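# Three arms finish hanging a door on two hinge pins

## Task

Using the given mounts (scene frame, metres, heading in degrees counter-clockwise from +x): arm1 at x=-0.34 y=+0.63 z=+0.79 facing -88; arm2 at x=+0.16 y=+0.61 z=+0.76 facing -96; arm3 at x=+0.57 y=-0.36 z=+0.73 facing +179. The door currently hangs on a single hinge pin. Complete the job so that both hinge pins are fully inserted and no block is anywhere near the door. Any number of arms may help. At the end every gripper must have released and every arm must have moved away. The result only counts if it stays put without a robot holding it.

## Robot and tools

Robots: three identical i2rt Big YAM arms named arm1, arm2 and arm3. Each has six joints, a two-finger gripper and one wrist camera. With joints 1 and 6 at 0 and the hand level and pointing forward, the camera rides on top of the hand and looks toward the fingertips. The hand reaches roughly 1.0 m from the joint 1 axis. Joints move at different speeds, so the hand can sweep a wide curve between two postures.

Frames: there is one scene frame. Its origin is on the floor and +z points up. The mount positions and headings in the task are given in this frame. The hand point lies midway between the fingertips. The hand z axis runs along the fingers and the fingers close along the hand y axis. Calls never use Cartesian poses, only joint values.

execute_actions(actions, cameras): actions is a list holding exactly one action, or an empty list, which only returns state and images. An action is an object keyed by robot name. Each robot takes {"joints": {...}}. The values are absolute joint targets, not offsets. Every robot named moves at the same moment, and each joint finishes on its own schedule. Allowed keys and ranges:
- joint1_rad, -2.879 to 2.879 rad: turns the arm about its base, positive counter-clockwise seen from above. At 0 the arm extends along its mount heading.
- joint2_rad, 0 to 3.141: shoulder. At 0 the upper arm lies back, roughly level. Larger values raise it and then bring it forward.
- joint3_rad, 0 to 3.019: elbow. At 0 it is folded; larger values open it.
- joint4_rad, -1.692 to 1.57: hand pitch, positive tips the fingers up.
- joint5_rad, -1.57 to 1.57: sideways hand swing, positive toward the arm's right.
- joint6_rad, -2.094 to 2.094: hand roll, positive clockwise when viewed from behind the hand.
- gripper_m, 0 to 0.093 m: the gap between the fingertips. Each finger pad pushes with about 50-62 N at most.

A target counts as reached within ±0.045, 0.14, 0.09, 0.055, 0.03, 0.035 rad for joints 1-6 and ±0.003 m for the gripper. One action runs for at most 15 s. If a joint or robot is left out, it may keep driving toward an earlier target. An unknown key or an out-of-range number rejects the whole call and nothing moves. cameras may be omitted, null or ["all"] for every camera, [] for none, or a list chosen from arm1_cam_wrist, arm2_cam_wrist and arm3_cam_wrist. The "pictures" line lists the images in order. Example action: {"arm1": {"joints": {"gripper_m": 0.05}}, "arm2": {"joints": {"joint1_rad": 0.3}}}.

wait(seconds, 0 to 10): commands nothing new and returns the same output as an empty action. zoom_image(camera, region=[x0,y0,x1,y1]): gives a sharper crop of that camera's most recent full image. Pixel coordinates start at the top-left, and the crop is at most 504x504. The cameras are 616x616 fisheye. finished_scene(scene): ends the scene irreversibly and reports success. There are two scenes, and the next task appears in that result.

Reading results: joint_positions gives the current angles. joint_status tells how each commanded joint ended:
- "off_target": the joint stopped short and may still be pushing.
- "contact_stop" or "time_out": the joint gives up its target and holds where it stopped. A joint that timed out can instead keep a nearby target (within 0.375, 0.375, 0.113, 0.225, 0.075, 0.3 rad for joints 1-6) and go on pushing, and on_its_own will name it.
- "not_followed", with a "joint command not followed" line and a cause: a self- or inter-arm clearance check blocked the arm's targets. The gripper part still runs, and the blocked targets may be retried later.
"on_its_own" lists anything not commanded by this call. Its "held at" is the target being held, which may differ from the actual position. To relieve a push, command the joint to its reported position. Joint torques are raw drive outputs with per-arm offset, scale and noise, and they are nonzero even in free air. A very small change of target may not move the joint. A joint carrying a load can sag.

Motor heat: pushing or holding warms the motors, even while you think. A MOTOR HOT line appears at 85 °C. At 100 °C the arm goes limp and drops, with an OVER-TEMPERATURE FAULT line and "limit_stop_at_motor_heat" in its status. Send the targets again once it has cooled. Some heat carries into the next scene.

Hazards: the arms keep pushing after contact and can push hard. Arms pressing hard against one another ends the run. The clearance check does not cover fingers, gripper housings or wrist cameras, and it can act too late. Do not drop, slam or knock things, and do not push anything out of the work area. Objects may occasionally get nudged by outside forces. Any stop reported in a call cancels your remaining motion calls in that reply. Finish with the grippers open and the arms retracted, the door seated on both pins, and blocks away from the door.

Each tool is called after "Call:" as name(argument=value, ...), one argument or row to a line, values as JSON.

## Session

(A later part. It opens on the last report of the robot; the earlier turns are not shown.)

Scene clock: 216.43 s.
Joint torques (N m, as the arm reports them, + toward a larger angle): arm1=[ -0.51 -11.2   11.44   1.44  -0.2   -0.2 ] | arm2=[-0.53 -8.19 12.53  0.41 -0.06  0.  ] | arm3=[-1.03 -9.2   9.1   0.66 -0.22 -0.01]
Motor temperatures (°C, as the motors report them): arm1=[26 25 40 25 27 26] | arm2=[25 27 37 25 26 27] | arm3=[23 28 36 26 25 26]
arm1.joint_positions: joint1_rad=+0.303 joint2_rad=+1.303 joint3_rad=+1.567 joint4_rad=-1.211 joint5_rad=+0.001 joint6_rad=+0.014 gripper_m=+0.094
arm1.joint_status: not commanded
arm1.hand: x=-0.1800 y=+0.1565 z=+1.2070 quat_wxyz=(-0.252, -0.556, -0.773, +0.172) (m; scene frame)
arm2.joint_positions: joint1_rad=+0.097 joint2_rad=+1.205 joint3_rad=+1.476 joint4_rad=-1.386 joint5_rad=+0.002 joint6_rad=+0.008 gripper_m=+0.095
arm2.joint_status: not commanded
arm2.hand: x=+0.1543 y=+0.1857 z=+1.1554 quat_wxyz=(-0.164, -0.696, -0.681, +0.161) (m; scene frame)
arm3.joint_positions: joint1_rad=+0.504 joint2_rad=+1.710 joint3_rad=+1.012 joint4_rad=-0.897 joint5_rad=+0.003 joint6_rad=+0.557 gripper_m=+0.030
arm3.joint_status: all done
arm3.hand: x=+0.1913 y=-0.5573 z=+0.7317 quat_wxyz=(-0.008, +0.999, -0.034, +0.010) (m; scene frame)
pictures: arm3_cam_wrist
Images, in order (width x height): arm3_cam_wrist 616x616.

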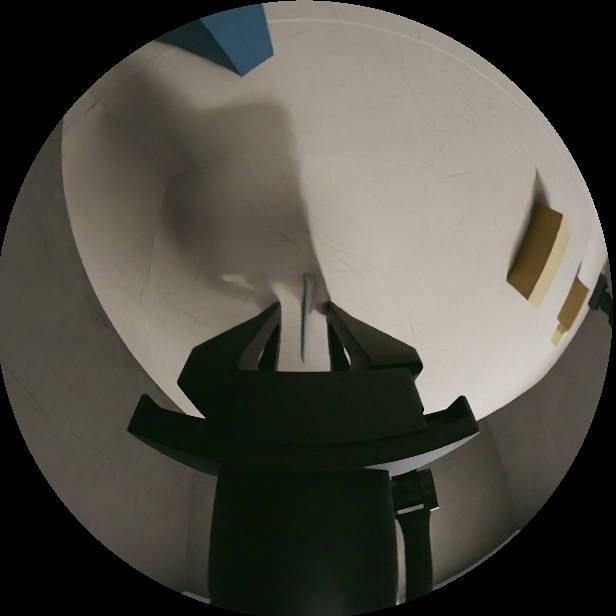

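Lower a little and close.

Call:
execute_actions(
  actions=[
    {"arm3":{"joints":{"joint2_rad":1.765}}},
  ],
  cameras=[],
)

Call:
execute_actions(
  actions=[
    {"arm3":{"joints":{"gripper_m":0.0}}},
  ],
  cameras=["arm3_cam_wrist"],
)

Scene clock: 220.33 s.
Joint torques (N m, as the arm reports them, + toward a larger angle): arm1=[ -0.31 -11.15  11.46   1.46  -0.2   -0.19] | arm2=[ 0.09 -7.6  12.43  0.54 -0.04  0.01] | arm3=[-1.07 -7.69  8.7   0.68 -0.19 -0.04]
Motor temperatures (°C, as the motors report them): arm1=[26 25 41 25 27 26] | arm2=[25 27 37 25 26 27] | arm3=[23 28 36 26 25 26]
arm1.joint_positions: joint1_rad=+0.303 joint2_rad=+1.303 joint3_rad=+1.567 joint4_rad=-1.211 joint5_rad=+0.001 joint6_rad=+0.014 gripper_m=+0.094
arm1.joint_status: not commanded
arm1.hand: x=-0.1800 y=+0.1565 z=+1.2070 quat_wxyz=(-0.252, -0.556, -0.773, +0.172) (m; scene frame)
arm2.joint_positions: joint1_rad=+0.097 joint2_rad=+1.205 joint3_rad=+1.476 joint4_rad=-1.386 joint5_rad=+0.002 joint6_rad=+0.008 gripper_m=+0.095
arm2.joint_status: not commanded
arm2.hand: x=+0.1543 y=+0.1857 z=+1.1554 quat_wxyz=(-0.164, -0.696, -0.681, +0.161) (m; scene frame)
arm3.joint_positions: joint1_rad=+0.504 joint2_rad=+1.715 joint3_rad=+1.018 joint4_rad=-0.897 joint5_rad=+0.002 joint6_rad=+0.555 gripper_m=+0.030
arm3.joint_status: all done
arm3.hand: x=+0.1893 y=-0.5585 z=+0.7311 quat_wxyz=(-0.007, +0.999, -0.034, +0.010) (m; scene frame)
pictures: none
No camera images: the call's "cameras" was empty. Leave "cameras" out to get every camera's image.

Scene clock: 220.87 s.
Joint torques (N m, as the arm reports them, + toward a larger angle): arm1=[ -0.26 -11.13  11.47   1.49  -0.2   -0.19] | arm2=[-0.67 -7.87 12.56  0.5  -0.06  0.02] | arm3=[-1.04 -7.82  8.09  0.63  0.02 -0.02]
Motor temperatures (°C, as the motors report them): arm1=[26 25 41 25 27 26] | arm2=[25 27 37 25 26 27] | arm3=[23 28 36 26 25 26]
arm1.joint_positions: joint1_rad=+0.303 joint2_rad=+1.303 joint3_rad=+1.567 joint4_rad=-1.211 joint5_rad=+0.001 joint6_rad=+0.014 gripper_m=+0.094
arm1.joint_status: not commanded
arm1.hand: x=-0.1800 y=+0.1565 z=+1.2070 quat_wxyz=(-0.252, -0.556, -0.773, +0.172) (m; scene frame)
arm2.joint_positions: joint1_rad=+0.097 joint2_rad=+1.205 joint3_rad=+1.476 joint4_rad=-1.386 joint5_rad=+0.002 joint6_rad=+0.008 gripper_m=+0.095
arm2.joint_status: not commanded
arm2.hand: x=+0.1543 y=+0.1857 z=+1.1554 quat_wxyz=(-0.164, -0.696, -0.681, +0.161) (m; scene frame)
arm3.joint_positions: joint1_rad=+0.504 joint2_rad=+1.721 joint3_rad=+1.025 joint4_rad=-0.897 joint5_rad=-0.003 joint6_rad=+0.555 gripper_m=+0.002
arm3.joint_status: all done
arm3.hand: x=+0.1874 y=-0.5605 z=+0.7309 quat_wxyz=(-0.005, +0.999, -0.034, +0.010) (m; scene frame)
pictures: arm3_cam_wrist
Images, in order (width x height): arm3_cam_wrist 616x616.

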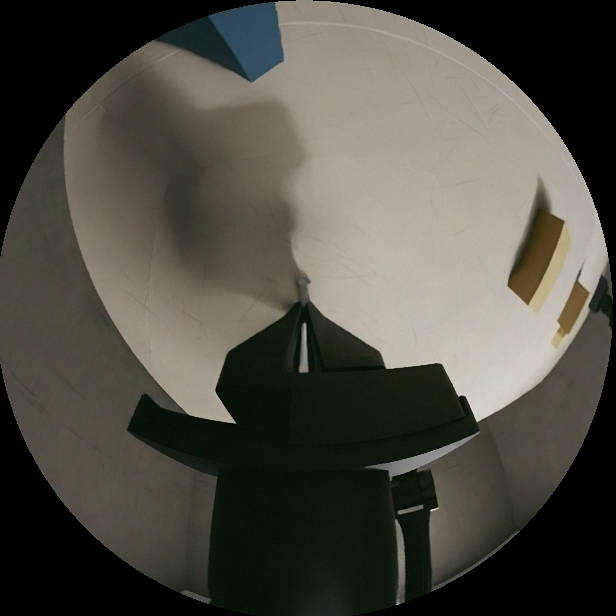

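Call:
execute_actions(
  actions=[
    {"arm3":{"joints":{"joint2_rad":1.45,"joint4_rad":-0.897}}},
  ],
  cameras=["arm3_cam_wrist"],
)

Call:
zoom_image(
  camera="arm3_cam_wrist",
  region=[250, 250, 360, 380],
)

Scene clock: 225.47 s.
Joint torques (N m, as the arm reports them, + toward a larger angle): arm1=[ -0.37 -11.01  11.43   1.49  -0.2   -0.19] | arm2=[-0.12 -7.63 12.44  0.5  -0.04  0.02] | arm3=[-0.87 -8.99  9.78  0.91  0.01 -0.05]
Motor temperatures (°C, as the motors report them): arm1=[26 25 41 25 27 26] | arm2=[25 27 38 25 26 27] | arm3=[23 28 36 26 25 26]
arm1.joint_positions: joint1_rad=+0.303 joint2_rad=+1.303 joint3_rad=+1.567 joint4_rad=-1.211 joint5_rad=+0.001 joint6_rad=+0.014 gripper_m=+0.094
arm1.joint_status: not commanded
arm1.hand: x=-0.1800 y=+0.1565 z=+1.2070 quat_wxyz=(-0.252, -0.556, -0.773, +0.172) (m; scene frame)
arm2.joint_positions: joint1_rad=+0.097 joint2_rad=+1.205 joint3_rad=+1.476 joint4_rad=-1.386 joint5_rad=+0.002 joint6_rad=+0.008 gripper_m=+0.095
arm2.joint_status: not commanded
arm2.hand: x=+0.1543 y=+0.1857 z=+1.1554 quat_wxyz=(-0.164, -0.696, -0.681, +0.161) (m; scene frame)
arm3.joint_positions: joint1_rad=+0.504 joint2_rad=+1.437 joint3_rad=+1.025 joint4_rad=-0.897 joint5_rad=-0.003 joint6_rad=+0.555 gripper_m=+0.002
arm3.joint_status: all done
arm3.hand: x=+0.1706 y=-0.5695 z=+0.8511 quat_wxyz=(+0.066, +0.991, -0.033, -0.112) (m; scene frame)
pictures: arm3_cam_wrist
Images, in order (width x height): arm3_cam_wrist 616x616.

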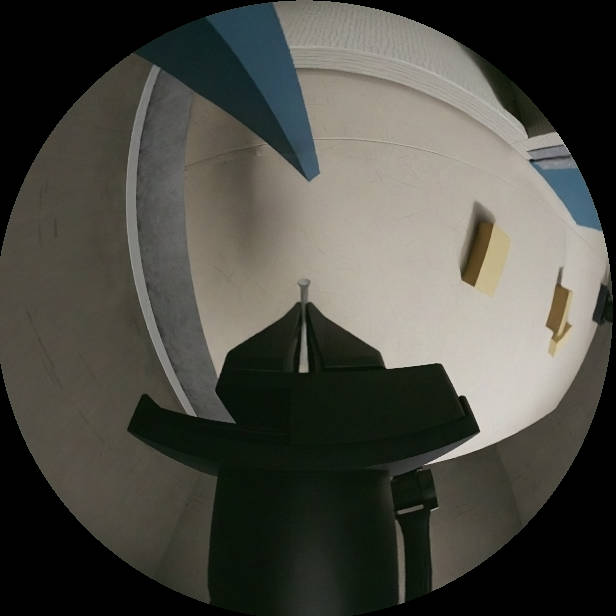

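Region (250, 250, 360, 380) of arm3_cam_wrist's 616x616 image, scaled by 3.877, with more detail than that image has; it fills the left 426 columns of this view, and the rest is white.

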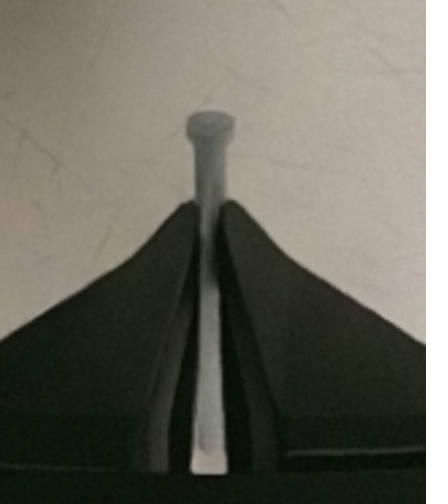

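Call:
execute_actions(
  actions=[
    {"arm3":{"joints":{"joint1_rad":0.3,"joint2_rad":0.9,"joint3_rad":0.6,"joint4_rad":-0.3,"joint6_rad":0}},"arm2":{"joints":{"joint1_rad":0.3,"joint2_rad":0.7}}},
  ],
  cameras=[],
)

Call:
execute_actions(
  actions=[
    {"arm3":{"joints":{"joint1_rad":-0.18,"joint2_rad":1.3,"joint3_rad":0.5,"joint4_rad":0.8}}},
  ],
  cameras=["arm3_cam_wrist"],
)

Scene clock: 246.33 s.
Joint torques (N m, as the arm reports them, + toward a larger angle): arm1=[ -0.35 -11.    11.44   1.47  -0.2   -0.19] | arm2=[-0.64  0.21  9.62  1.14  0.05  0.01] | arm3=[ 0.76 -3.74  9.48  2.47 -0.1   0.  ]
Motor temperatures (°C, as the motors report them): arm1=[26 25 41 25 27 26] | arm2=[25 27 38 25 26 27] | arm3=[23 28 38 26 25 26]
arm1.joint_positions: joint1_rad=+0.303 joint2_rad=+1.303 joint3_rad=+1.567 joint4_rad=-1.211 joint5_rad=+0.001 joint6_rad=+0.014 gripper_m=+0.094
arm1.joint_status: not commanded
arm1.hand: x=-0.1800 y=+0.1565 z=+1.2070 quat_wxyz=(-0.252, -0.556, -0.773, +0.172) (m; scene frame)
arm2.joint_positions: joint1_rad=+0.304 joint2_rad=+0.705 joint3_rad=+1.488 joint4_rad=-1.386 joint5_rad=+0.000 joint6_rad=+0.007 gripper_m=+0.095
arm2.joint_status: all done
arm2.hand: x=+0.2070 y=+0.3666 z=+1.3222 quat_wxyz=(-0.365, -0.565, -0.679, +0.295) (m; scene frame)
arm3.joint_positions: joint1_rad=+0.293 joint2_rad=+0.903 joint3_rad=+0.602 joint4_rad=-0.322 joint5_rad=-0.001 joint6_rad=+0.008 gripper_m=+0.002
arm3.joint_status: all done
arm3.hand: x=+0.1801 y=-0.4682 z=+0.9402 quat_wxyz=(+0.065, +0.882, +0.120, -0.452) (m; scene frame)
pictures: none
No camera images: the call's "cameras" was empty. Leave "cameras" out to get every camera's image.

Scene clock: 247.93 s.
Joint torques (N m, as the arm reports them, + toward a larger angle): arm1=[ -0.32 -11.12  11.38   1.47  -0.2   -0.19] | arm2=[-1.07  0.3   9.73  1.05  0.04  0.02] | arm3=[ 0.15 -6.06  7.81  2.56 -0.12 -0.02]
Motor temperatures (°C, as the motors report them): arm1=[26 25 41 25 27 26] | arm2=[25 27 38 25 26 27] | arm3=[23 28 38 26 25 26]
arm1.joint_positions: joint1_rad=+0.303 joint2_rad=+1.303 joint3_rad=+1.567 joint4_rad=-1.211 joint5_rad=+0.001 joint6_rad=+0.014 gripper_m=+0.094
arm1.joint_status: not commanded
arm1.hand: x=-0.1800 y=+0.1565 z=+1.2070 quat_wxyz=(-0.252, -0.556, -0.773, +0.172) (m; scene frame)
arm2.joint_positions: joint1_rad=+0.304 joint2_rad=+0.705 joint3_rad=+1.488 joint4_rad=-1.386 joint5_rad=+0.000 joint6_rad=+0.007 gripper_m=+0.095
arm2.joint_status: not commanded
arm2.hand: x=+0.2070 y=+0.3666 z=+1.3222 quat_wxyz=(-0.365, -0.565, -0.679, +0.295) (m; scene frame)
arm3.joint_positions: joint1_rad=-0.174 joint2_rad=+1.299 joint3_rad=+0.498 joint4_rad=+0.777 joint5_rad=-0.001 joint6_rad=+0.006 gripper_m=+0.002
arm3.joint_status: all done
arm3.hand: x=+0.0816 y=-0.2634 z=+0.9600 quat_wxyz=(-0.064, +0.712, -0.069, -0.696) (m; scene frame)
pictures: arm3_cam_wrist
Images, in order (width x height): arm3_cam_wrist 616x616.

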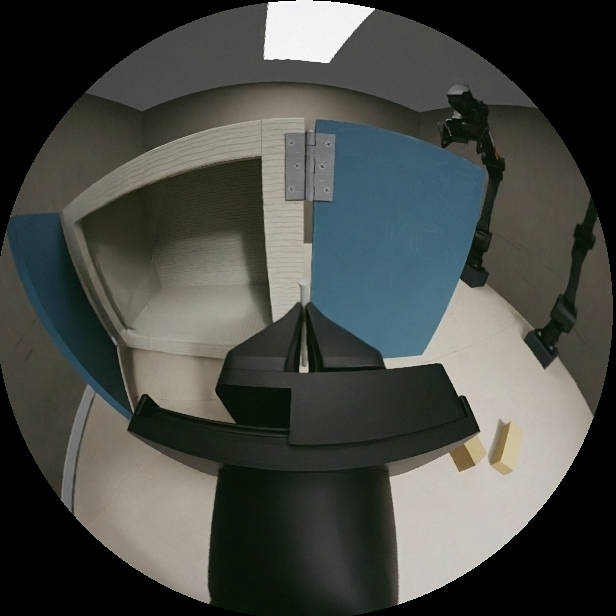

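Call:
execute_actions(
  actions=[
    {"arm3":{"joints":{"joint1_rad":-0.19,"joint2_rad":1.72,"joint3_rad":0.68,"joint4_rad":1.06}}},
  ],
  cameras=["arm3_cam_wrist"],
)

Scene clock: 264.23 s.
Joint torques (N m, as the arm reports them, + toward a larger angle): arm1=[ -0.27 -11.21  11.45   1.47  -0.2   -0.19] | arm2=[-0.67  0.01  9.75  1.18  0.05  0.02] | arm3=[ -1.32 -11.09   7.72   2.67  -0.1   -0.01]
Motor temperatures (°C, as the motors report them): arm1=[26 25 42 25 27 26] | arm2=[25 26 37 25 26 27] | arm3=[23 28 37 27 25 26]
arm1.joint_positions: joint1_rad=+0.303 joint2_rad=+1.303 joint3_rad=+1.567 joint4_rad=-1.211 joint5_rad=+0.001 joint6_rad=+0.014 gripper_m=+0.094
arm1.joint_status: not commanded
arm1.hand: x=-0.1800 y=+0.1565 z=+1.2070 quat_wxyz=(-0.252, -0.556, -0.773, +0.172) (m; scene frame)
arm2.joint_positions: joint1_rad=+0.304 joint2_rad=+0.705 joint3_rad=+1.488 joint4_rad=-1.386 joint5_rad=+0.000 joint6_rad=+0.007 gripper_m=+0.095
arm2.joint_status: not commanded
arm2.hand: x=+0.2070 y=+0.3666 z=+1.3222 quat_wxyz=(-0.365, -0.565, -0.679, +0.295) (m; scene frame)
arm3.joint_positions: joint1_rad=-0.174 joint2_rad=+1.726 joint3_rad=+0.660 joint4_rad=+1.038 joint5_rad=-0.001 joint6_rad=+0.006 gripper_m=+0.002
arm3.joint_status: all done
arm3.hand: x=+0.0022 y=-0.2480 z=+0.8795 quat_wxyz=(-0.064, +0.714, -0.070, -0.694) (m; scene frame)
pictures: arm3_cam_wrist
Images, in order (width x height): arm3_cam_wrist 616x616.

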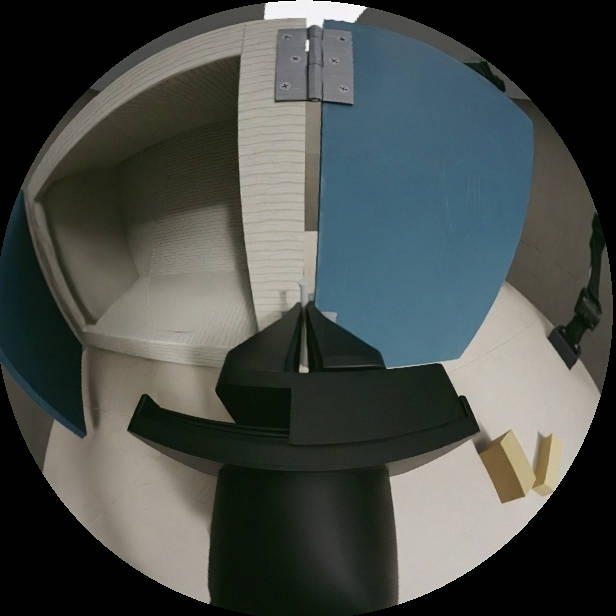

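Call:
zoom_image(
  camera="arm3_cam_wrist",
  region=[260, 220, 360, 340],
)

Region (260, 220, 360, 340) of arm3_cam_wrist's 616x616 image, scaled by 4.200, with more detail than that image has.

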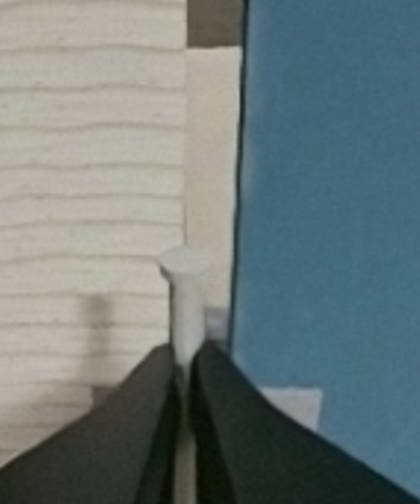

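Call:
execute_actions(
  actions=[
    {"arm3":{"joints":{"joint1_rad":-0.205,"joint2_rad":1.56,"joint3_rad":0.71,"joint4_rad":0.87}}},
  ],
  cameras=["arm3_cam_wrist"],
)

Call:
zoom_image(
  camera="arm3_cam_wrist",
  region=[240, 240, 380, 380],
)

Scene clock: 280.33 s.
Joint torques (N m, as the arm reports them, + toward a larger angle): arm1=[ -0.31 -11.09  11.41   1.5   -0.19  -0.2 ] | arm2=[-0.77  0.07  9.81  1.1   0.03  0.04] | arm3=[-0.99 -9.15  9.91  1.49 -0.11  0.02]
Motor temperatures (°C, as the motors report them): arm1=[26 25 42 25 27 26] | arm2=[25 26 36 25 26 27] | arm3=[23 29 36 27 25 26]
arm1.joint_positions: joint1_rad=+0.303 joint2_rad=+1.303 joint3_rad=+1.567 joint4_rad=-1.211 joint5_rad=+0.001 joint6_rad=+0.014 gripper_m=+0.094
arm1.joint_status: not commanded
arm1.hand: x=-0.1800 y=+0.1565 z=+1.2070 quat_wxyz=(-0.252, -0.556, -0.773, +0.172) (m; scene frame)
arm2.joint_positions: joint1_rad=+0.304 joint2_rad=+0.705 joint3_rad=+1.488 joint4_rad=-1.386 joint5_rad=+0.000 joint6_rad=+0.007 gripper_m=+0.095
arm2.joint_status: not commanded
arm2.hand: x=+0.2070 y=+0.3666 z=+1.3222 quat_wxyz=(-0.365, -0.565, -0.679, +0.295) (m; scene frame)
arm3.joint_positions: joint1_rad=-0.193 joint2_rad=+1.558 joint3_rad=+0.676 joint4_rad=+0.880 joint5_rad=-0.001 joint6_rad=+0.006 gripper_m=+0.002
arm3.joint_status: all done
arm3.hand: x=+0.0086 y=-0.2384 z=+0.9414 quat_wxyz=(-0.071, +0.704, -0.075, -0.703) (m; scene frame)
pictures: arm3_cam_wrist
Images, in order (width x height): arm3_cam_wrist 616x616.

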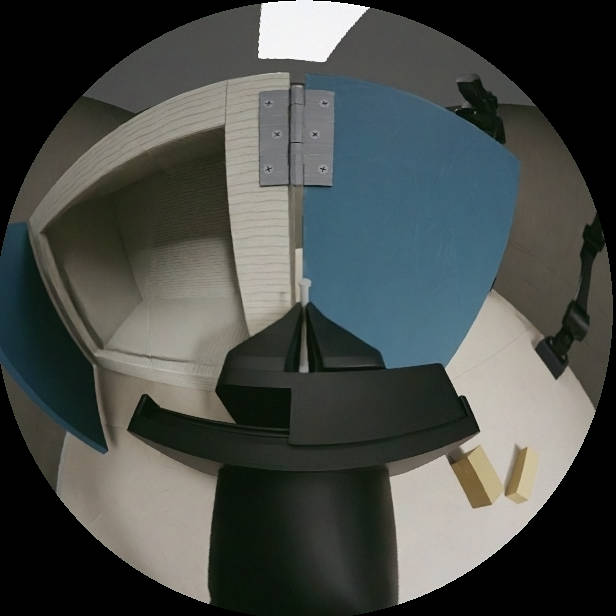

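Region (240, 240, 380, 380) of arm3_cam_wrist's 616x616 image, scaled by 3.600, with more detail than that image has.

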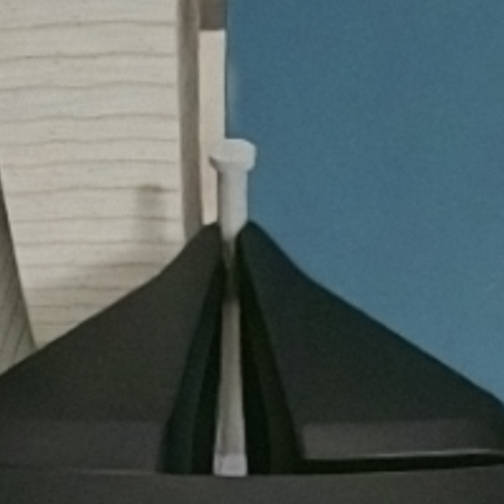

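Call:
execute_actions(
  actions=[
    {"arm2":{"joints":{"joint1_rad":0.27,"joint2_rad":1.55,"joint3_rad":1.12,"joint4_rad":-0.05,"joint5_rad":0.6,"gripper_m":0.02}},"arm3":{"joints":{"joint1_rad":-0.175}}},
  ],
  cameras=["arm2_cam_wrist","arm3_cam_wrist"],
)

Scene clock: 303.03 s.
Joint torques (N m, as the arm reports them, + toward a larger angle): arm1=[ -0.24 -11.13  11.41   1.45  -0.19  -0.19] | arm2=[ -1.47 -12.34  12.23   2.74   0.43   0.02] | arm3=[ 1.2  -9.76 10.01  1.38 -0.1  -0.03]
Motor temperatures (°C, as the motors report them): arm1=[26 26 43 25 27 26] | arm2=[25 26 36 25 26 27] | arm3=[23 29 39 27 25 26]
arm1.joint_positions: joint1_rad=+0.303 joint2_rad=+1.303 joint3_rad=+1.567 joint4_rad=-1.211 joint5_rad=+0.001 joint6_rad=+0.014 gripper_m=+0.094
arm1.joint_status: not commanded
arm1.hand: x=-0.1800 y=+0.1565 z=+1.2070 quat_wxyz=(-0.252, -0.556, -0.773, +0.172) (m; scene frame)
arm2.joint_positions: joint1_rad=+0.281 joint2_rad=+1.542 joint3_rad=+1.100 joint4_rad=-0.079 joint5_rad=+0.596 joint6_rad=+0.006 gripper_m=+0.020
arm2.joint_status: all done
arm2.hand: x=+0.1704 y=-0.0087 z=+1.0067 quat_wxyz=(-0.209, -0.648, -0.534, +0.502) (m; scene frame)
arm3.joint_positions: joint1_rad=-0.191 joint2_rad=+1.558 joint3_rad=+0.676 joint4_rad=+0.880 joint5_rad=-0.001 joint6_rad=+0.006 gripper_m=+0.002
arm3.joint_status: all done
arm3.hand: x=+0.0085 y=-0.2393 z=+0.9414 quat_wxyz=(-0.071, +0.704, -0.075, -0.703) (m; scene frame)
pictures: arm2_cam_wrist, arm3_cam_wrist
Images, in order (width x height): arm2_cam_wrist 616x616, arm3_cam_wrist 616x616.

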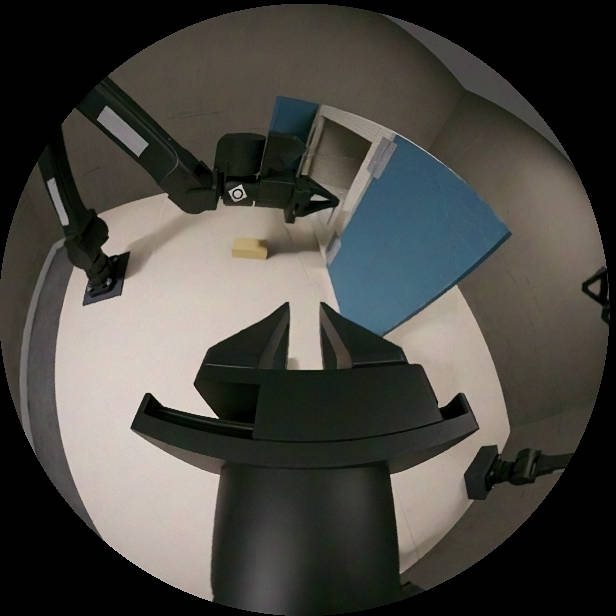

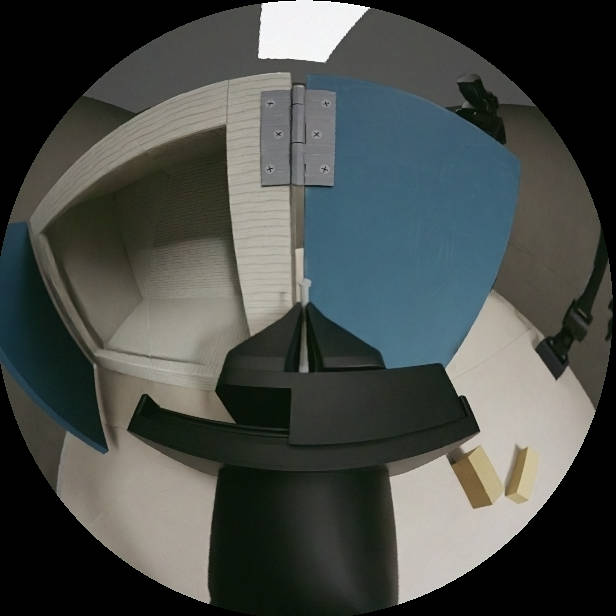

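Call:
execute_actions(
  actions=[
    {"arm3":{"joints":{"joint1_rad":-0.16,"joint2_rad":1.625,"joint3_rad":0.76}}},
  ],
  cameras=["arm2_cam_wrist","arm3_cam_wrist"],
)

Call:
zoom_image(
  camera="arm2_cam_wrist",
  region=[280, 160, 400, 280],
)

Call:
zoom_image(
  camera="arm3_cam_wrist",
  region=[240, 180, 380, 340],
)

Scene clock: 311.17 s.
Joint torques (N m, as the arm reports them, + toward a larger angle): arm1=[ -0.26 -11.07  11.42   1.5   -0.19  -0.18] | arm2=[ -1.75 -11.86  12.07   2.64   0.43   0.05] | arm3=[ 1.24 -9.67 10.2   1.44 -0.1  -0.02]
Motor temperatures (°C, as the motors report them): arm1=[26 26 43 25 27 26] | arm2=[25 27 37 25 26 27] | arm3=[23 29 39 26 25 26]
arm1.joint_positions: joint1_rad=+0.303 joint2_rad=+1.303 joint3_rad=+1.567 joint4_rad=-1.211 joint5_rad=+0.001 joint6_rad=+0.014 gripper_m=+0.094
arm1.joint_status: not commanded
arm1.hand: x=-0.1800 y=+0.1565 z=+1.2070 quat_wxyz=(-0.252, -0.556, -0.773, +0.172) (m; scene frame)
arm2.joint_positions: joint1_rad=+0.281 joint2_rad=+1.542 joint3_rad=+1.100 joint4_rad=-0.079 joint5_rad=+0.596 joint6_rad=+0.006 gripper_m=+0.020
arm2.joint_status: not commanded
arm2.hand: x=+0.1704 y=-0.0087 z=+1.0067 quat_wxyz=(-0.209, -0.648, -0.534, +0.502) (m; scene frame)
arm3.joint_positions: joint1_rad=-0.173 joint2_rad=+1.617 joint3_rad=+0.721 joint4_rad=+0.878 joint5_rad=-0.001 joint6_rad=+0.006 gripper_m=+0.002
arm3.joint_status: all done
arm3.hand: x=-0.0114 y=-0.2462 z=+0.9299 quat_wxyz=(-0.064, +0.710, -0.069, -0.698) (m; scene frame)
pictures: arm2_cam_wrist, arm3_cam_wrist
Images, in order (width x height): arm2_cam_wrist 616x616, arm3_cam_wrist 616x616.

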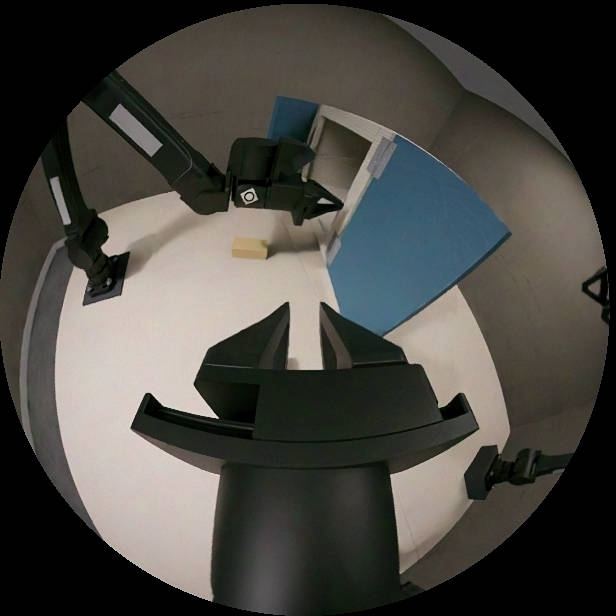

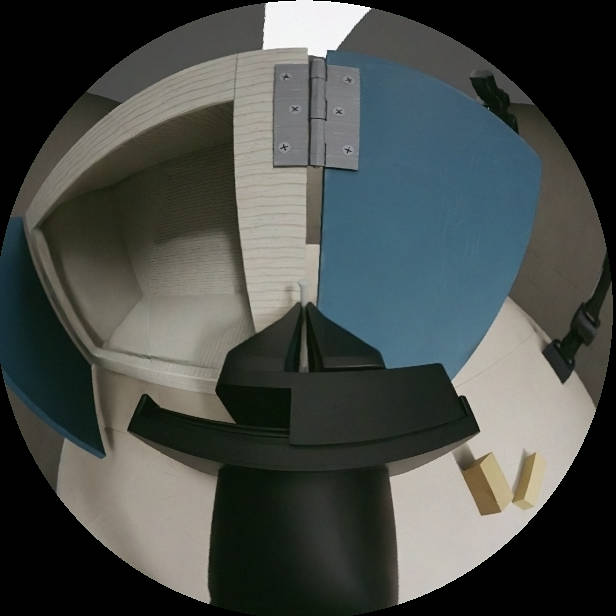

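Region (280, 160, 400, 280) of arm2_cam_wrist's 616x616 image, scaled by 4.200, with more detail than that image has.

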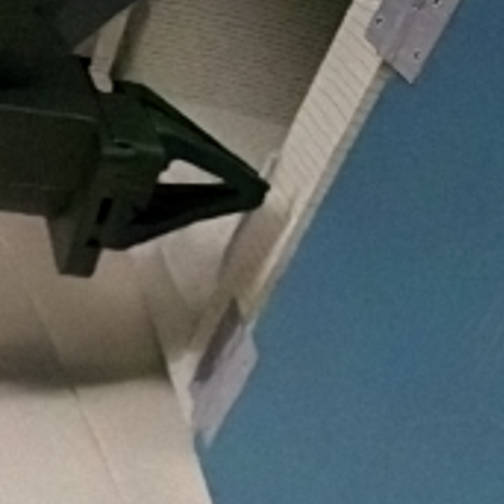

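Region (240, 180, 380, 340) of arm3_cam_wrist's 616x616 image, scaled by 3.150, with more detail than that image has; it fills the left 441 columns of this view, and the rest is white.

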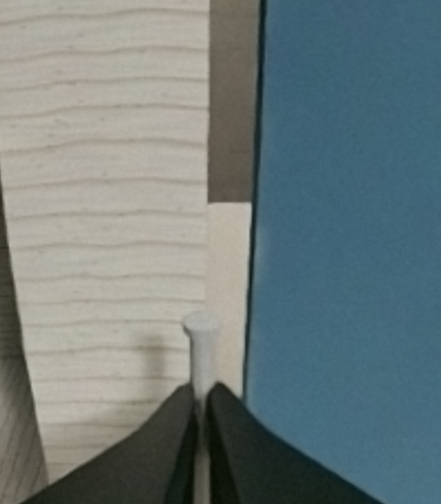

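Call:
execute_actions(
  actions=[
    {"arm3":{"joints":{"joint1_rad":-0.198,"joint2_rad":1.75,"joint3_rad":0.84,"joint4_rad":0.95}}},
  ],
  cameras=["arm2_cam_wrist","arm3_cam_wrist"],
)

Call:
zoom_image(
  camera="arm2_cam_wrist",
  region=[290, 170, 390, 280],
)

Call:
zoom_image(
  camera="arm3_cam_wrist",
  region=[240, 180, 380, 340],
)

Scene clock: 326.97 s.
Joint torques (N m, as the arm reports them, + toward a larger angle): arm1=[ -0.41 -11.04  11.45   1.49  -0.2   -0.2 ] | arm2=[ -1.73 -11.76  12.13   2.68   0.43   0.07] | arm3=[-1.46 -7.2  11.28  1.73  0.   -0.04]
Motor temperatures (°C, as the motors report them): arm1=[26 26 43 25 27 26] | arm2=[25 28 38 25 26 27] | arm3=[23 29 40 26 25 26]
arm1.joint_positions: joint1_rad=+0.303 joint2_rad=+1.303 joint3_rad=+1.567 joint4_rad=-1.211 joint5_rad=+0.001 joint6_rad=+0.014 gripper_m=+0.094
arm1.joint_status: not commanded
arm1.hand: x=-0.1800 y=+0.1565 z=+1.2070 quat_wxyz=(-0.252, -0.556, -0.773, +0.172) (m; scene frame)
arm2.joint_positions: joint1_rad=+0.281 joint2_rad=+1.542 joint3_rad=+1.100 joint4_rad=-0.079 joint5_rad=+0.596 joint6_rad=+0.006 gripper_m=+0.020
arm2.joint_status: not commanded
arm2.hand: x=+0.1704 y=-0.0087 z=+1.0067 quat_wxyz=(-0.209, -0.648, -0.534, +0.502) (m; scene frame)
arm3.joint_positions: joint1_rad=-0.180 joint2_rad=+1.698 joint3_rad=+0.788 joint4_rad=+0.951 joint5_rad=-0.003 joint6_rad=+0.006 gripper_m=+0.002
arm3.joint_status: all done
arm3.hand: x=-0.0357 y=-0.2377 z=+0.9327 quat_wxyz=(-0.067, +0.689, -0.068, -0.718) (m; scene frame)
pictures: arm2_cam_wrist, arm3_cam_wrist
Images, in order (width x height): arm2_cam_wrist 616x616, arm3_cam_wrist 616x616.

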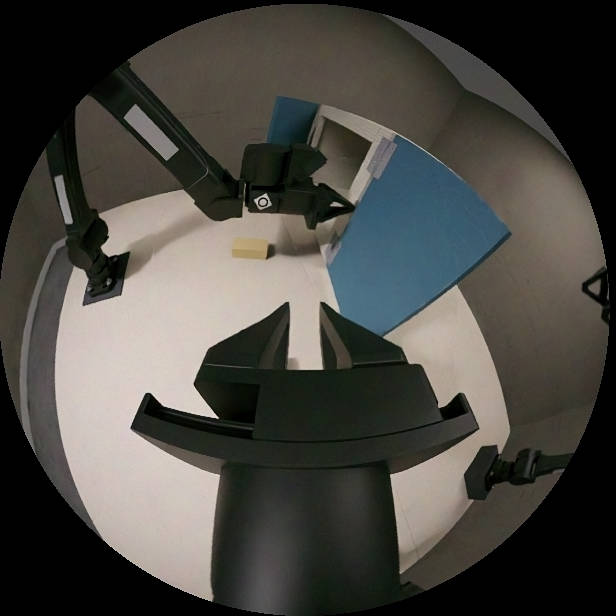

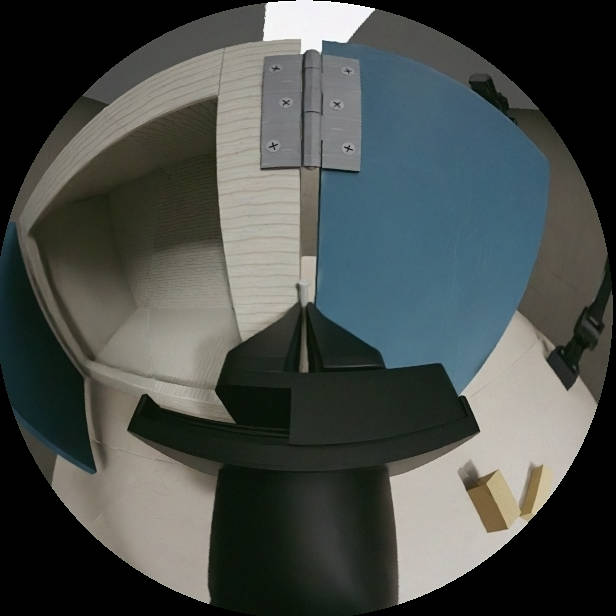

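Region (290, 170, 390, 280) of arm2_cam_wrist's 616x616 image, scaled by 4.582, with more detail than that image has; it fills the left 458 columns of this view, and the rest is white.

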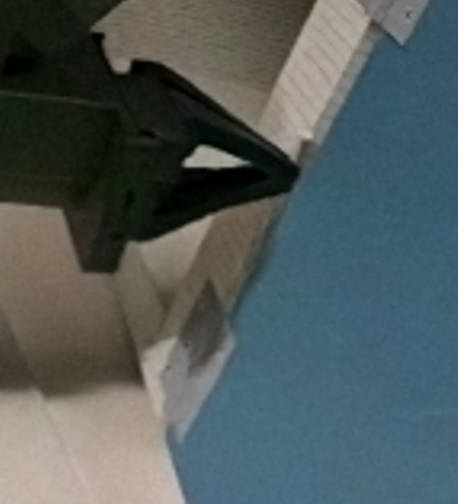

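Region (240, 180, 380, 340) of arm3_cam_wrist's 616x616 image, scaled by 3.150, with more detail than that image has; it fills the left 441 columns of this view, and the rest is white.

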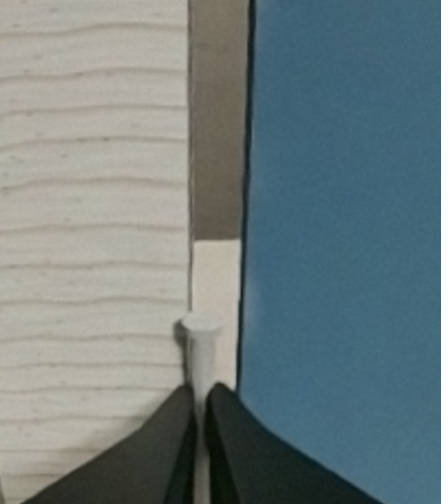

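Call:
execute_actions(
  actions=[
    {"arm3":{"joints":{"joint2_rad":1.83,"joint3_rad":0.85,"joint4_rad":1.0,"joint5_rad":0.035}}},
  ],
  cameras=["arm2_cam_wrist","arm3_cam_wrist"],
)

Call:
zoom_image(
  camera="arm2_cam_wrist",
  region=[290, 170, 390, 280],
)

Call:
zoom_image(
  camera="arm3_cam_wrist",
  region=[240, 180, 380, 340],
)

Scene clock: 343.33 s.
Joint torques (N m, as the arm reports them, + toward a larger angle): arm1=[ -0.37 -11.18  11.4    1.46  -0.2   -0.2 ] | arm2=[ -1.79 -11.62  12.11   2.6    0.44   0.08] | arm3=[-1.49 -4.61 12.13  0.17  0.91 -0.04]
Motor temperatures (°C, as the motors report them): arm1=[26 26 44 25 27 26] | arm2=[25 28 39 25 26 27] | arm3=[23 29 42 26 25 26]
arm1.joint_positions: joint1_rad=+0.303 joint2_rad=+1.303 joint3_rad=+1.567 joint4_rad=-1.211 joint5_rad=+0.001 joint6_rad=+0.014 gripper_m=+0.094
arm1.joint_status: not commanded
arm1.hand: x=-0.1800 y=+0.1565 z=+1.2070 quat_wxyz=(-0.252, -0.556, -0.773, +0.172) (m; scene frame)
arm2.joint_positions: joint1_rad=+0.281 joint2_rad=+1.542 joint3_rad=+1.100 joint4_rad=-0.079 joint5_rad=+0.596 joint6_rad=+0.006 gripper_m=+0.020
arm2.joint_status: not commanded
arm2.hand: x=+0.1704 y=-0.0087 z=+1.0067 quat_wxyz=(-0.209, -0.648, -0.534, +0.502) (m; scene frame)
arm3.joint_positions: joint1_rad=-0.178 joint2_rad=+1.736 joint3_rad=+0.785 joint4_rad=+1.043 joint5_rad=+0.008 joint6_rad=+0.006 gripper_m=+0.002
arm3.joint_status: all done
arm3.hand: x=-0.0362 y=-0.2364 z=+0.9313 quat_wxyz=(-0.072, +0.670, -0.070, -0.735) (m; scene frame)
pictures: arm2_cam_wrist, arm3_cam_wrist
Images, in order (width x height): arm2_cam_wrist 616x616, arm3_cam_wrist 616x616.

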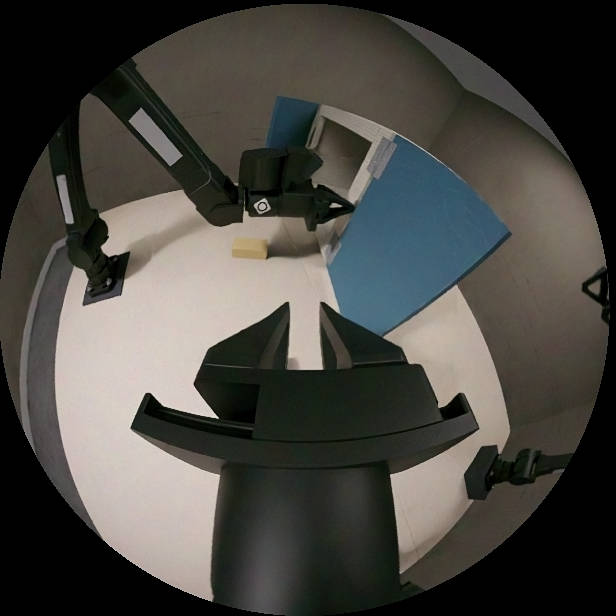

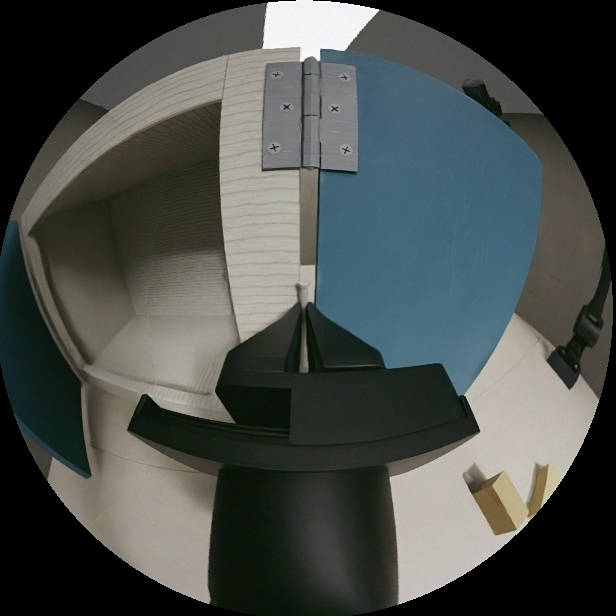

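Region (290, 170, 390, 280) of arm2_cam_wrist's 616x616 image, scaled by 4.582, with more detail than that image has; it fills the left 458 columns of this view, and the rest is white.

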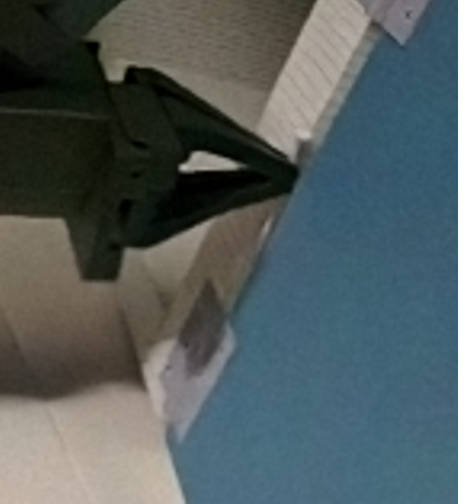

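Region (240, 180, 380, 340) of arm3_cam_wrist's 616x616 image, scaled by 3.150, with more detail than that image has; it fills the left 441 columns of this view, and the rest is white.

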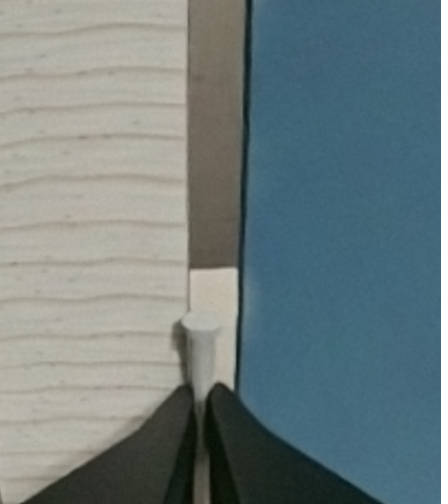

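Call:
execute_actions(
  actions=[
    {"arm3":{"joints":{"joint2_rad":1.68,"joint3_rad":0.74,"joint4_rad":0.95,"joint5_rad":0.0}},"arm2":{"joints":{"joint1_rad":0.08}}},
  ],
  cameras=["arm2_cam_wrist","arm3_cam_wrist"],
)

Scene clock: 355.37 s.
Joint torques (N m, as the arm reports them, + toward a larger angle): arm1=[ -0.26 -11.12  11.46   1.45  -0.2   -0.19] | arm2=[  0.48 -11.82  12.11   2.67   0.28   0.06] | arm3=[ -1.02 -12.79   6.74   1.42  -0.19  -0.02]
Motor temperatures (°C, as the motors report them): arm1=[26 26 44 25 27 26] | arm2=[25 28 39 25 26 27] | arm3=[23 28 43 26 26 26]
arm1.joint_positions: joint1_rad=+0.303 joint2_rad=+1.303 joint3_rad=+1.567 joint4_rad=-1.211 joint5_rad=+0.001 joint6_rad=+0.014 gripper_m=+0.094
arm1.joint_status: not commanded
arm1.hand: x=-0.1800 y=+0.1565 z=+1.2070 quat_wxyz=(-0.252, -0.556, -0.773, +0.172) (m; scene frame)
arm2.joint_positions: joint1_rad=+0.069 joint2_rad=+1.542 joint3_rad=+1.100 joint4_rad=-0.079 joint5_rad=+0.600 joint6_rad=+0.006 gripper_m=+0.020
arm2.joint_status: all done
arm2.hand: x=+0.0394 y=+0.0035 z=+1.0059 quat_wxyz=(-0.153, -0.702, -0.461, +0.521) (m; scene frame)
arm3.joint_positions: joint1_rad=-0.183 joint2_rad=+1.700 joint3_rad=+0.737 joint4_rad=+0.958 joint5_rad=+0.002 joint6_rad=+0.006 gripper_m=+0.002
arm3.joint_status: all done
arm3.hand: x=-0.0201 y=-0.2379 z=+0.9089 quat_wxyz=(-0.069, +0.705, -0.073, -0.702) (m; scene frame)
pictures: arm2_cam_wrist, arm3_cam_wrist
Images, in order (width x height): arm2_cam_wrist 616x616, arm3_cam_wrist 616x616.

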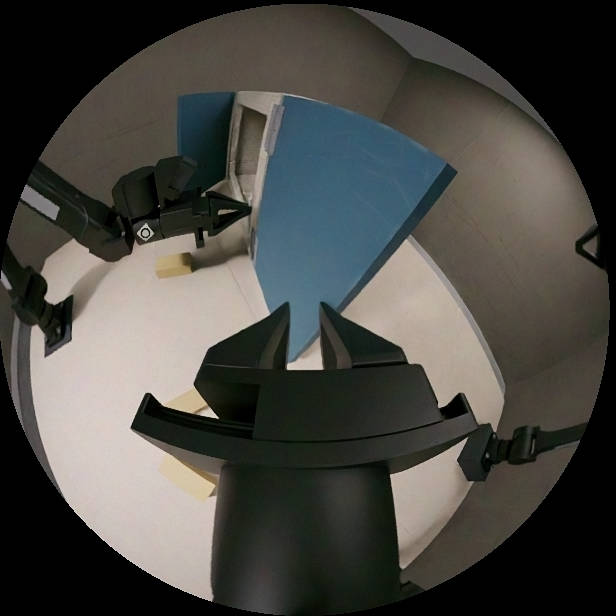

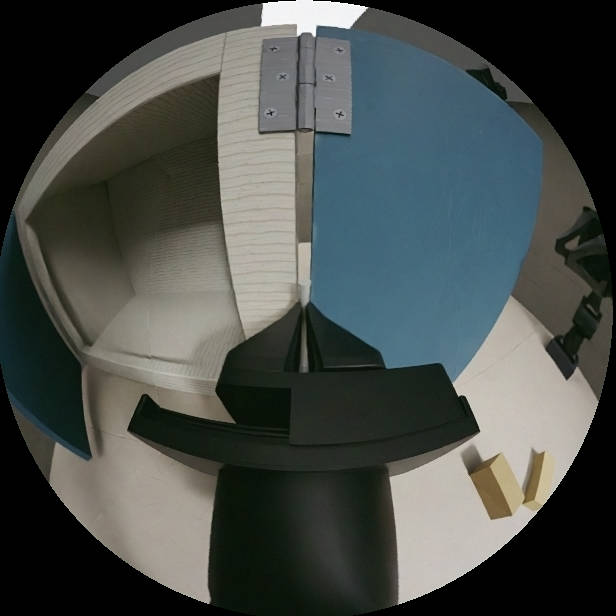

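Call:
execute_actions(
  actions=[
    {"arm2":{"joints":{"joint1_rad":-0.06}}},
  ],
  cameras=["arm2_cam_wrist","arm3_cam_wrist"],
)

Scene clock: 361.27 s.
Joint torques (N m, as the arm reports them, + toward a larger angle): arm1=[ -0.2  -11.15  11.43   1.44  -0.2   -0.2 ] | arm2=[  0.32 -12.09  12.06   2.64   0.3    0.05] | arm3=[ -1.36 -12.4    6.82   1.55  -0.23  -0.03]
Motor temperatures (°C, as the motors report them): arm1=[26 26 44 25 27 26] | arm2=[25 28 39 25 26 27] | arm3=[23 29 41 26 26 26]
arm1.joint_positions: joint1_rad=+0.303 joint2_rad=+1.303 joint3_rad=+1.567 joint4_rad=-1.211 joint5_rad=+0.001 joint6_rad=+0.014 gripper_m=+0.094
arm1.joint_status: not commanded
arm1.hand: x=-0.1800 y=+0.1565 z=+1.2070 quat_wxyz=(-0.252, -0.556, -0.773, +0.172) (m; scene frame)
arm2.joint_positions: joint1_rad=-0.071 joint2_rad=+1.542 joint3_rad=+1.100 joint4_rad=-0.078 joint5_rad=+0.599 joint6_rad=+0.006 gripper_m=+0.020
arm2.joint_status: all done
arm2.hand: x=-0.0443 y=+0.0265 z=+1.0052 quat_wxyz=(-0.116, -0.732, -0.411, +0.530) (m; scene frame)
arm3.joint_positions: joint1_rad=-0.183 joint2_rad=+1.700 joint3_rad=+0.737 joint4_rad=+0.958 joint5_rad=+0.002 joint6_rad=+0.006 gripper_m=+0.002
arm3.joint_status: not commanded
arm3.hand: x=-0.0201 y=-0.2379 z=+0.9089 quat_wxyz=(-0.069, +0.705, -0.073, -0.702) (m; scene frame)
pictures: arm2_cam_wrist, arm3_cam_wrist
Images, in order (width x height): arm2_cam_wrist 616x616, arm3_cam_wrist 616x616.

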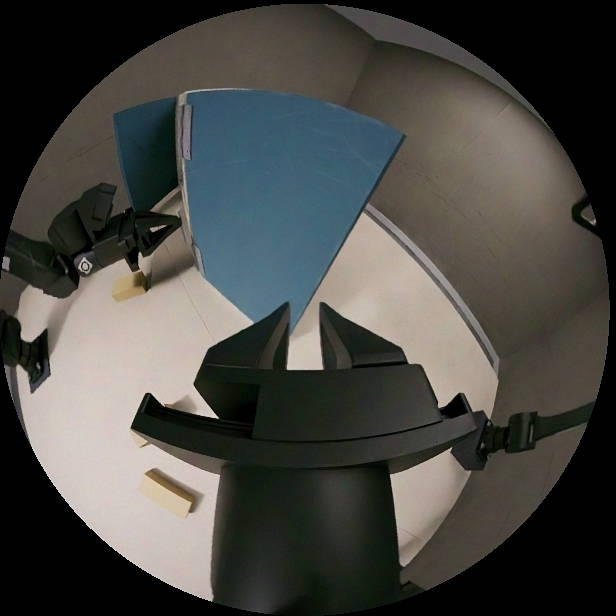

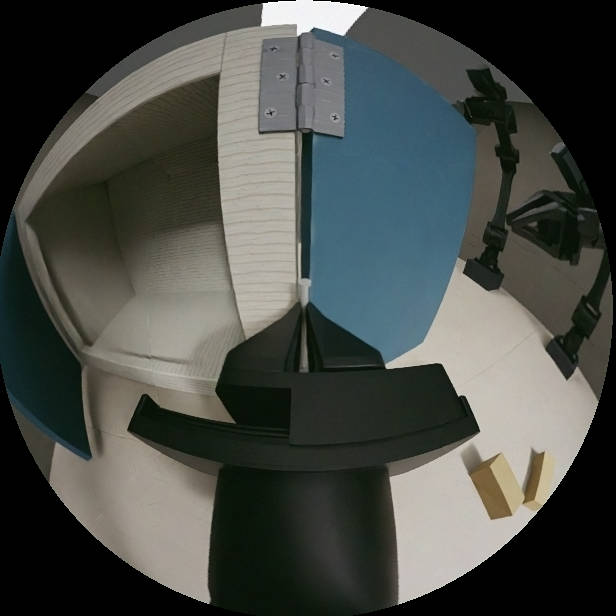

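Call:
execute_actions(
  actions=[
    {"arm2":{"joints":{"joint1_rad":0.2}},"arm3":{"joints":{"joint2_rad":1.77,"joint3_rad":0.82,"joint4_rad":0.96}}},
  ],
  cameras=["arm2_cam_wrist","arm3_cam_wrist"],
)

Call:
zoom_image(
  camera="arm2_cam_wrist",
  region=[240, 150, 360, 280],
)

Call:
zoom_image(
  camera="arm3_cam_wrist",
  region=[240, 180, 380, 340],
)

Scene clock: 368.97 s.
Joint torques (N m, as the arm reports them, + toward a larger angle): arm1=[ -0.26 -11.06  11.41   1.47  -0.2   -0.2 ] | arm2=[ -1.55 -11.93  12.13   2.63   0.29   0.05] | arm3=[-0.98 -9.89  9.57  1.81 -0.18 -0.01]
Motor temperatures (°C, as the motors report them): arm1=[26 26 44 25 27 26] | arm2=[25 28 39 25 26 27] | arm3=[23 30 40 26 25 26]
arm1.joint_positions: joint1_rad=+0.303 joint2_rad=+1.303 joint3_rad=+1.567 joint4_rad=-1.211 joint5_rad=+0.001 joint6_rad=+0.014 gripper_m=+0.094
arm1.joint_status: not commanded
arm1.hand: x=-0.1800 y=+0.1565 z=+1.2070 quat_wxyz=(-0.252, -0.556, -0.773, +0.172) (m; scene frame)
arm2.joint_positions: joint1_rad=+0.209 joint2_rad=+1.542 joint3_rad=+1.100 joint4_rad=-0.078 joint5_rad=+0.599 joint6_rad=+0.006 gripper_m=+0.020
arm2.joint_status: all done
arm2.hand: x=+0.1253 y=-0.0076 z=+1.0066 quat_wxyz=(-0.189, -0.667, -0.509, +0.510) (m; scene frame)
arm3.joint_positions: joint1_rad=-0.183 joint2_rad=+1.745 joint3_rad=+0.784 joint4_rad=+0.960 joint5_rad=+0.002 joint6_rad=+0.006 gripper_m=+0.002
arm3.joint_status: all done
arm3.hand: x=-0.0368 y=-0.2346 z=+0.9049 quat_wxyz=(-0.069, +0.704, -0.072, -0.703) (m; scene frame)
pictures: arm2_cam_wrist, arm3_cam_wrist
Images, in order (width x height): arm2_cam_wrist 616x616, arm3_cam_wrist 616x616.

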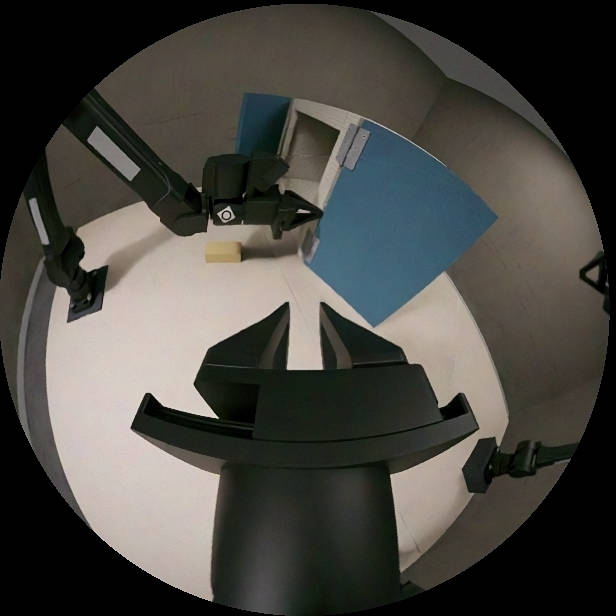

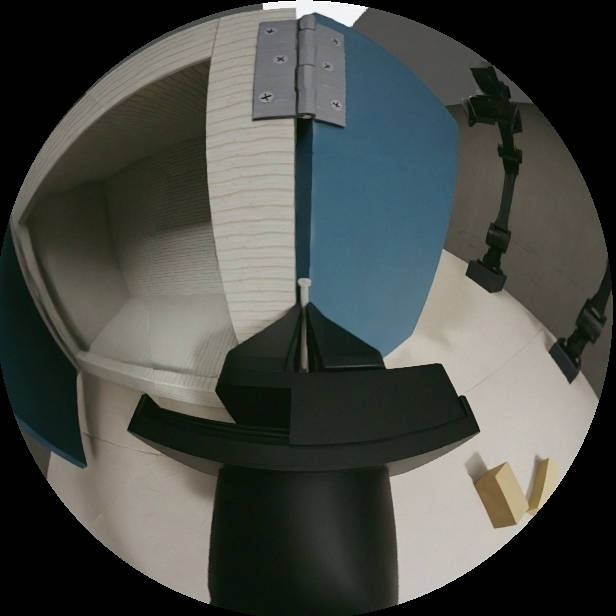

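Region (240, 150, 360, 280) of arm2_cam_wrist's 616x616 image, scaled by 3.877, with more detail than that image has; it fills the left 465 columns of this view, and the rest is white.

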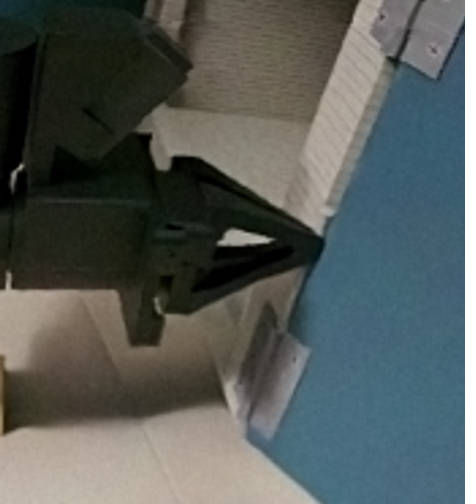

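Region (240, 180, 380, 340) of arm3_cam_wrist's 616x616 image, scaled by 3.150, with more detail than that image has; it fills the left 441 columns of this view, and the rest is white.

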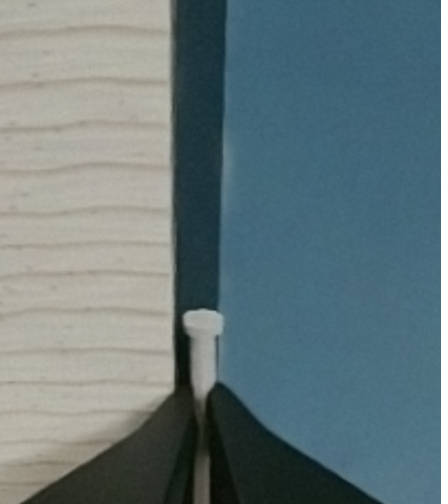

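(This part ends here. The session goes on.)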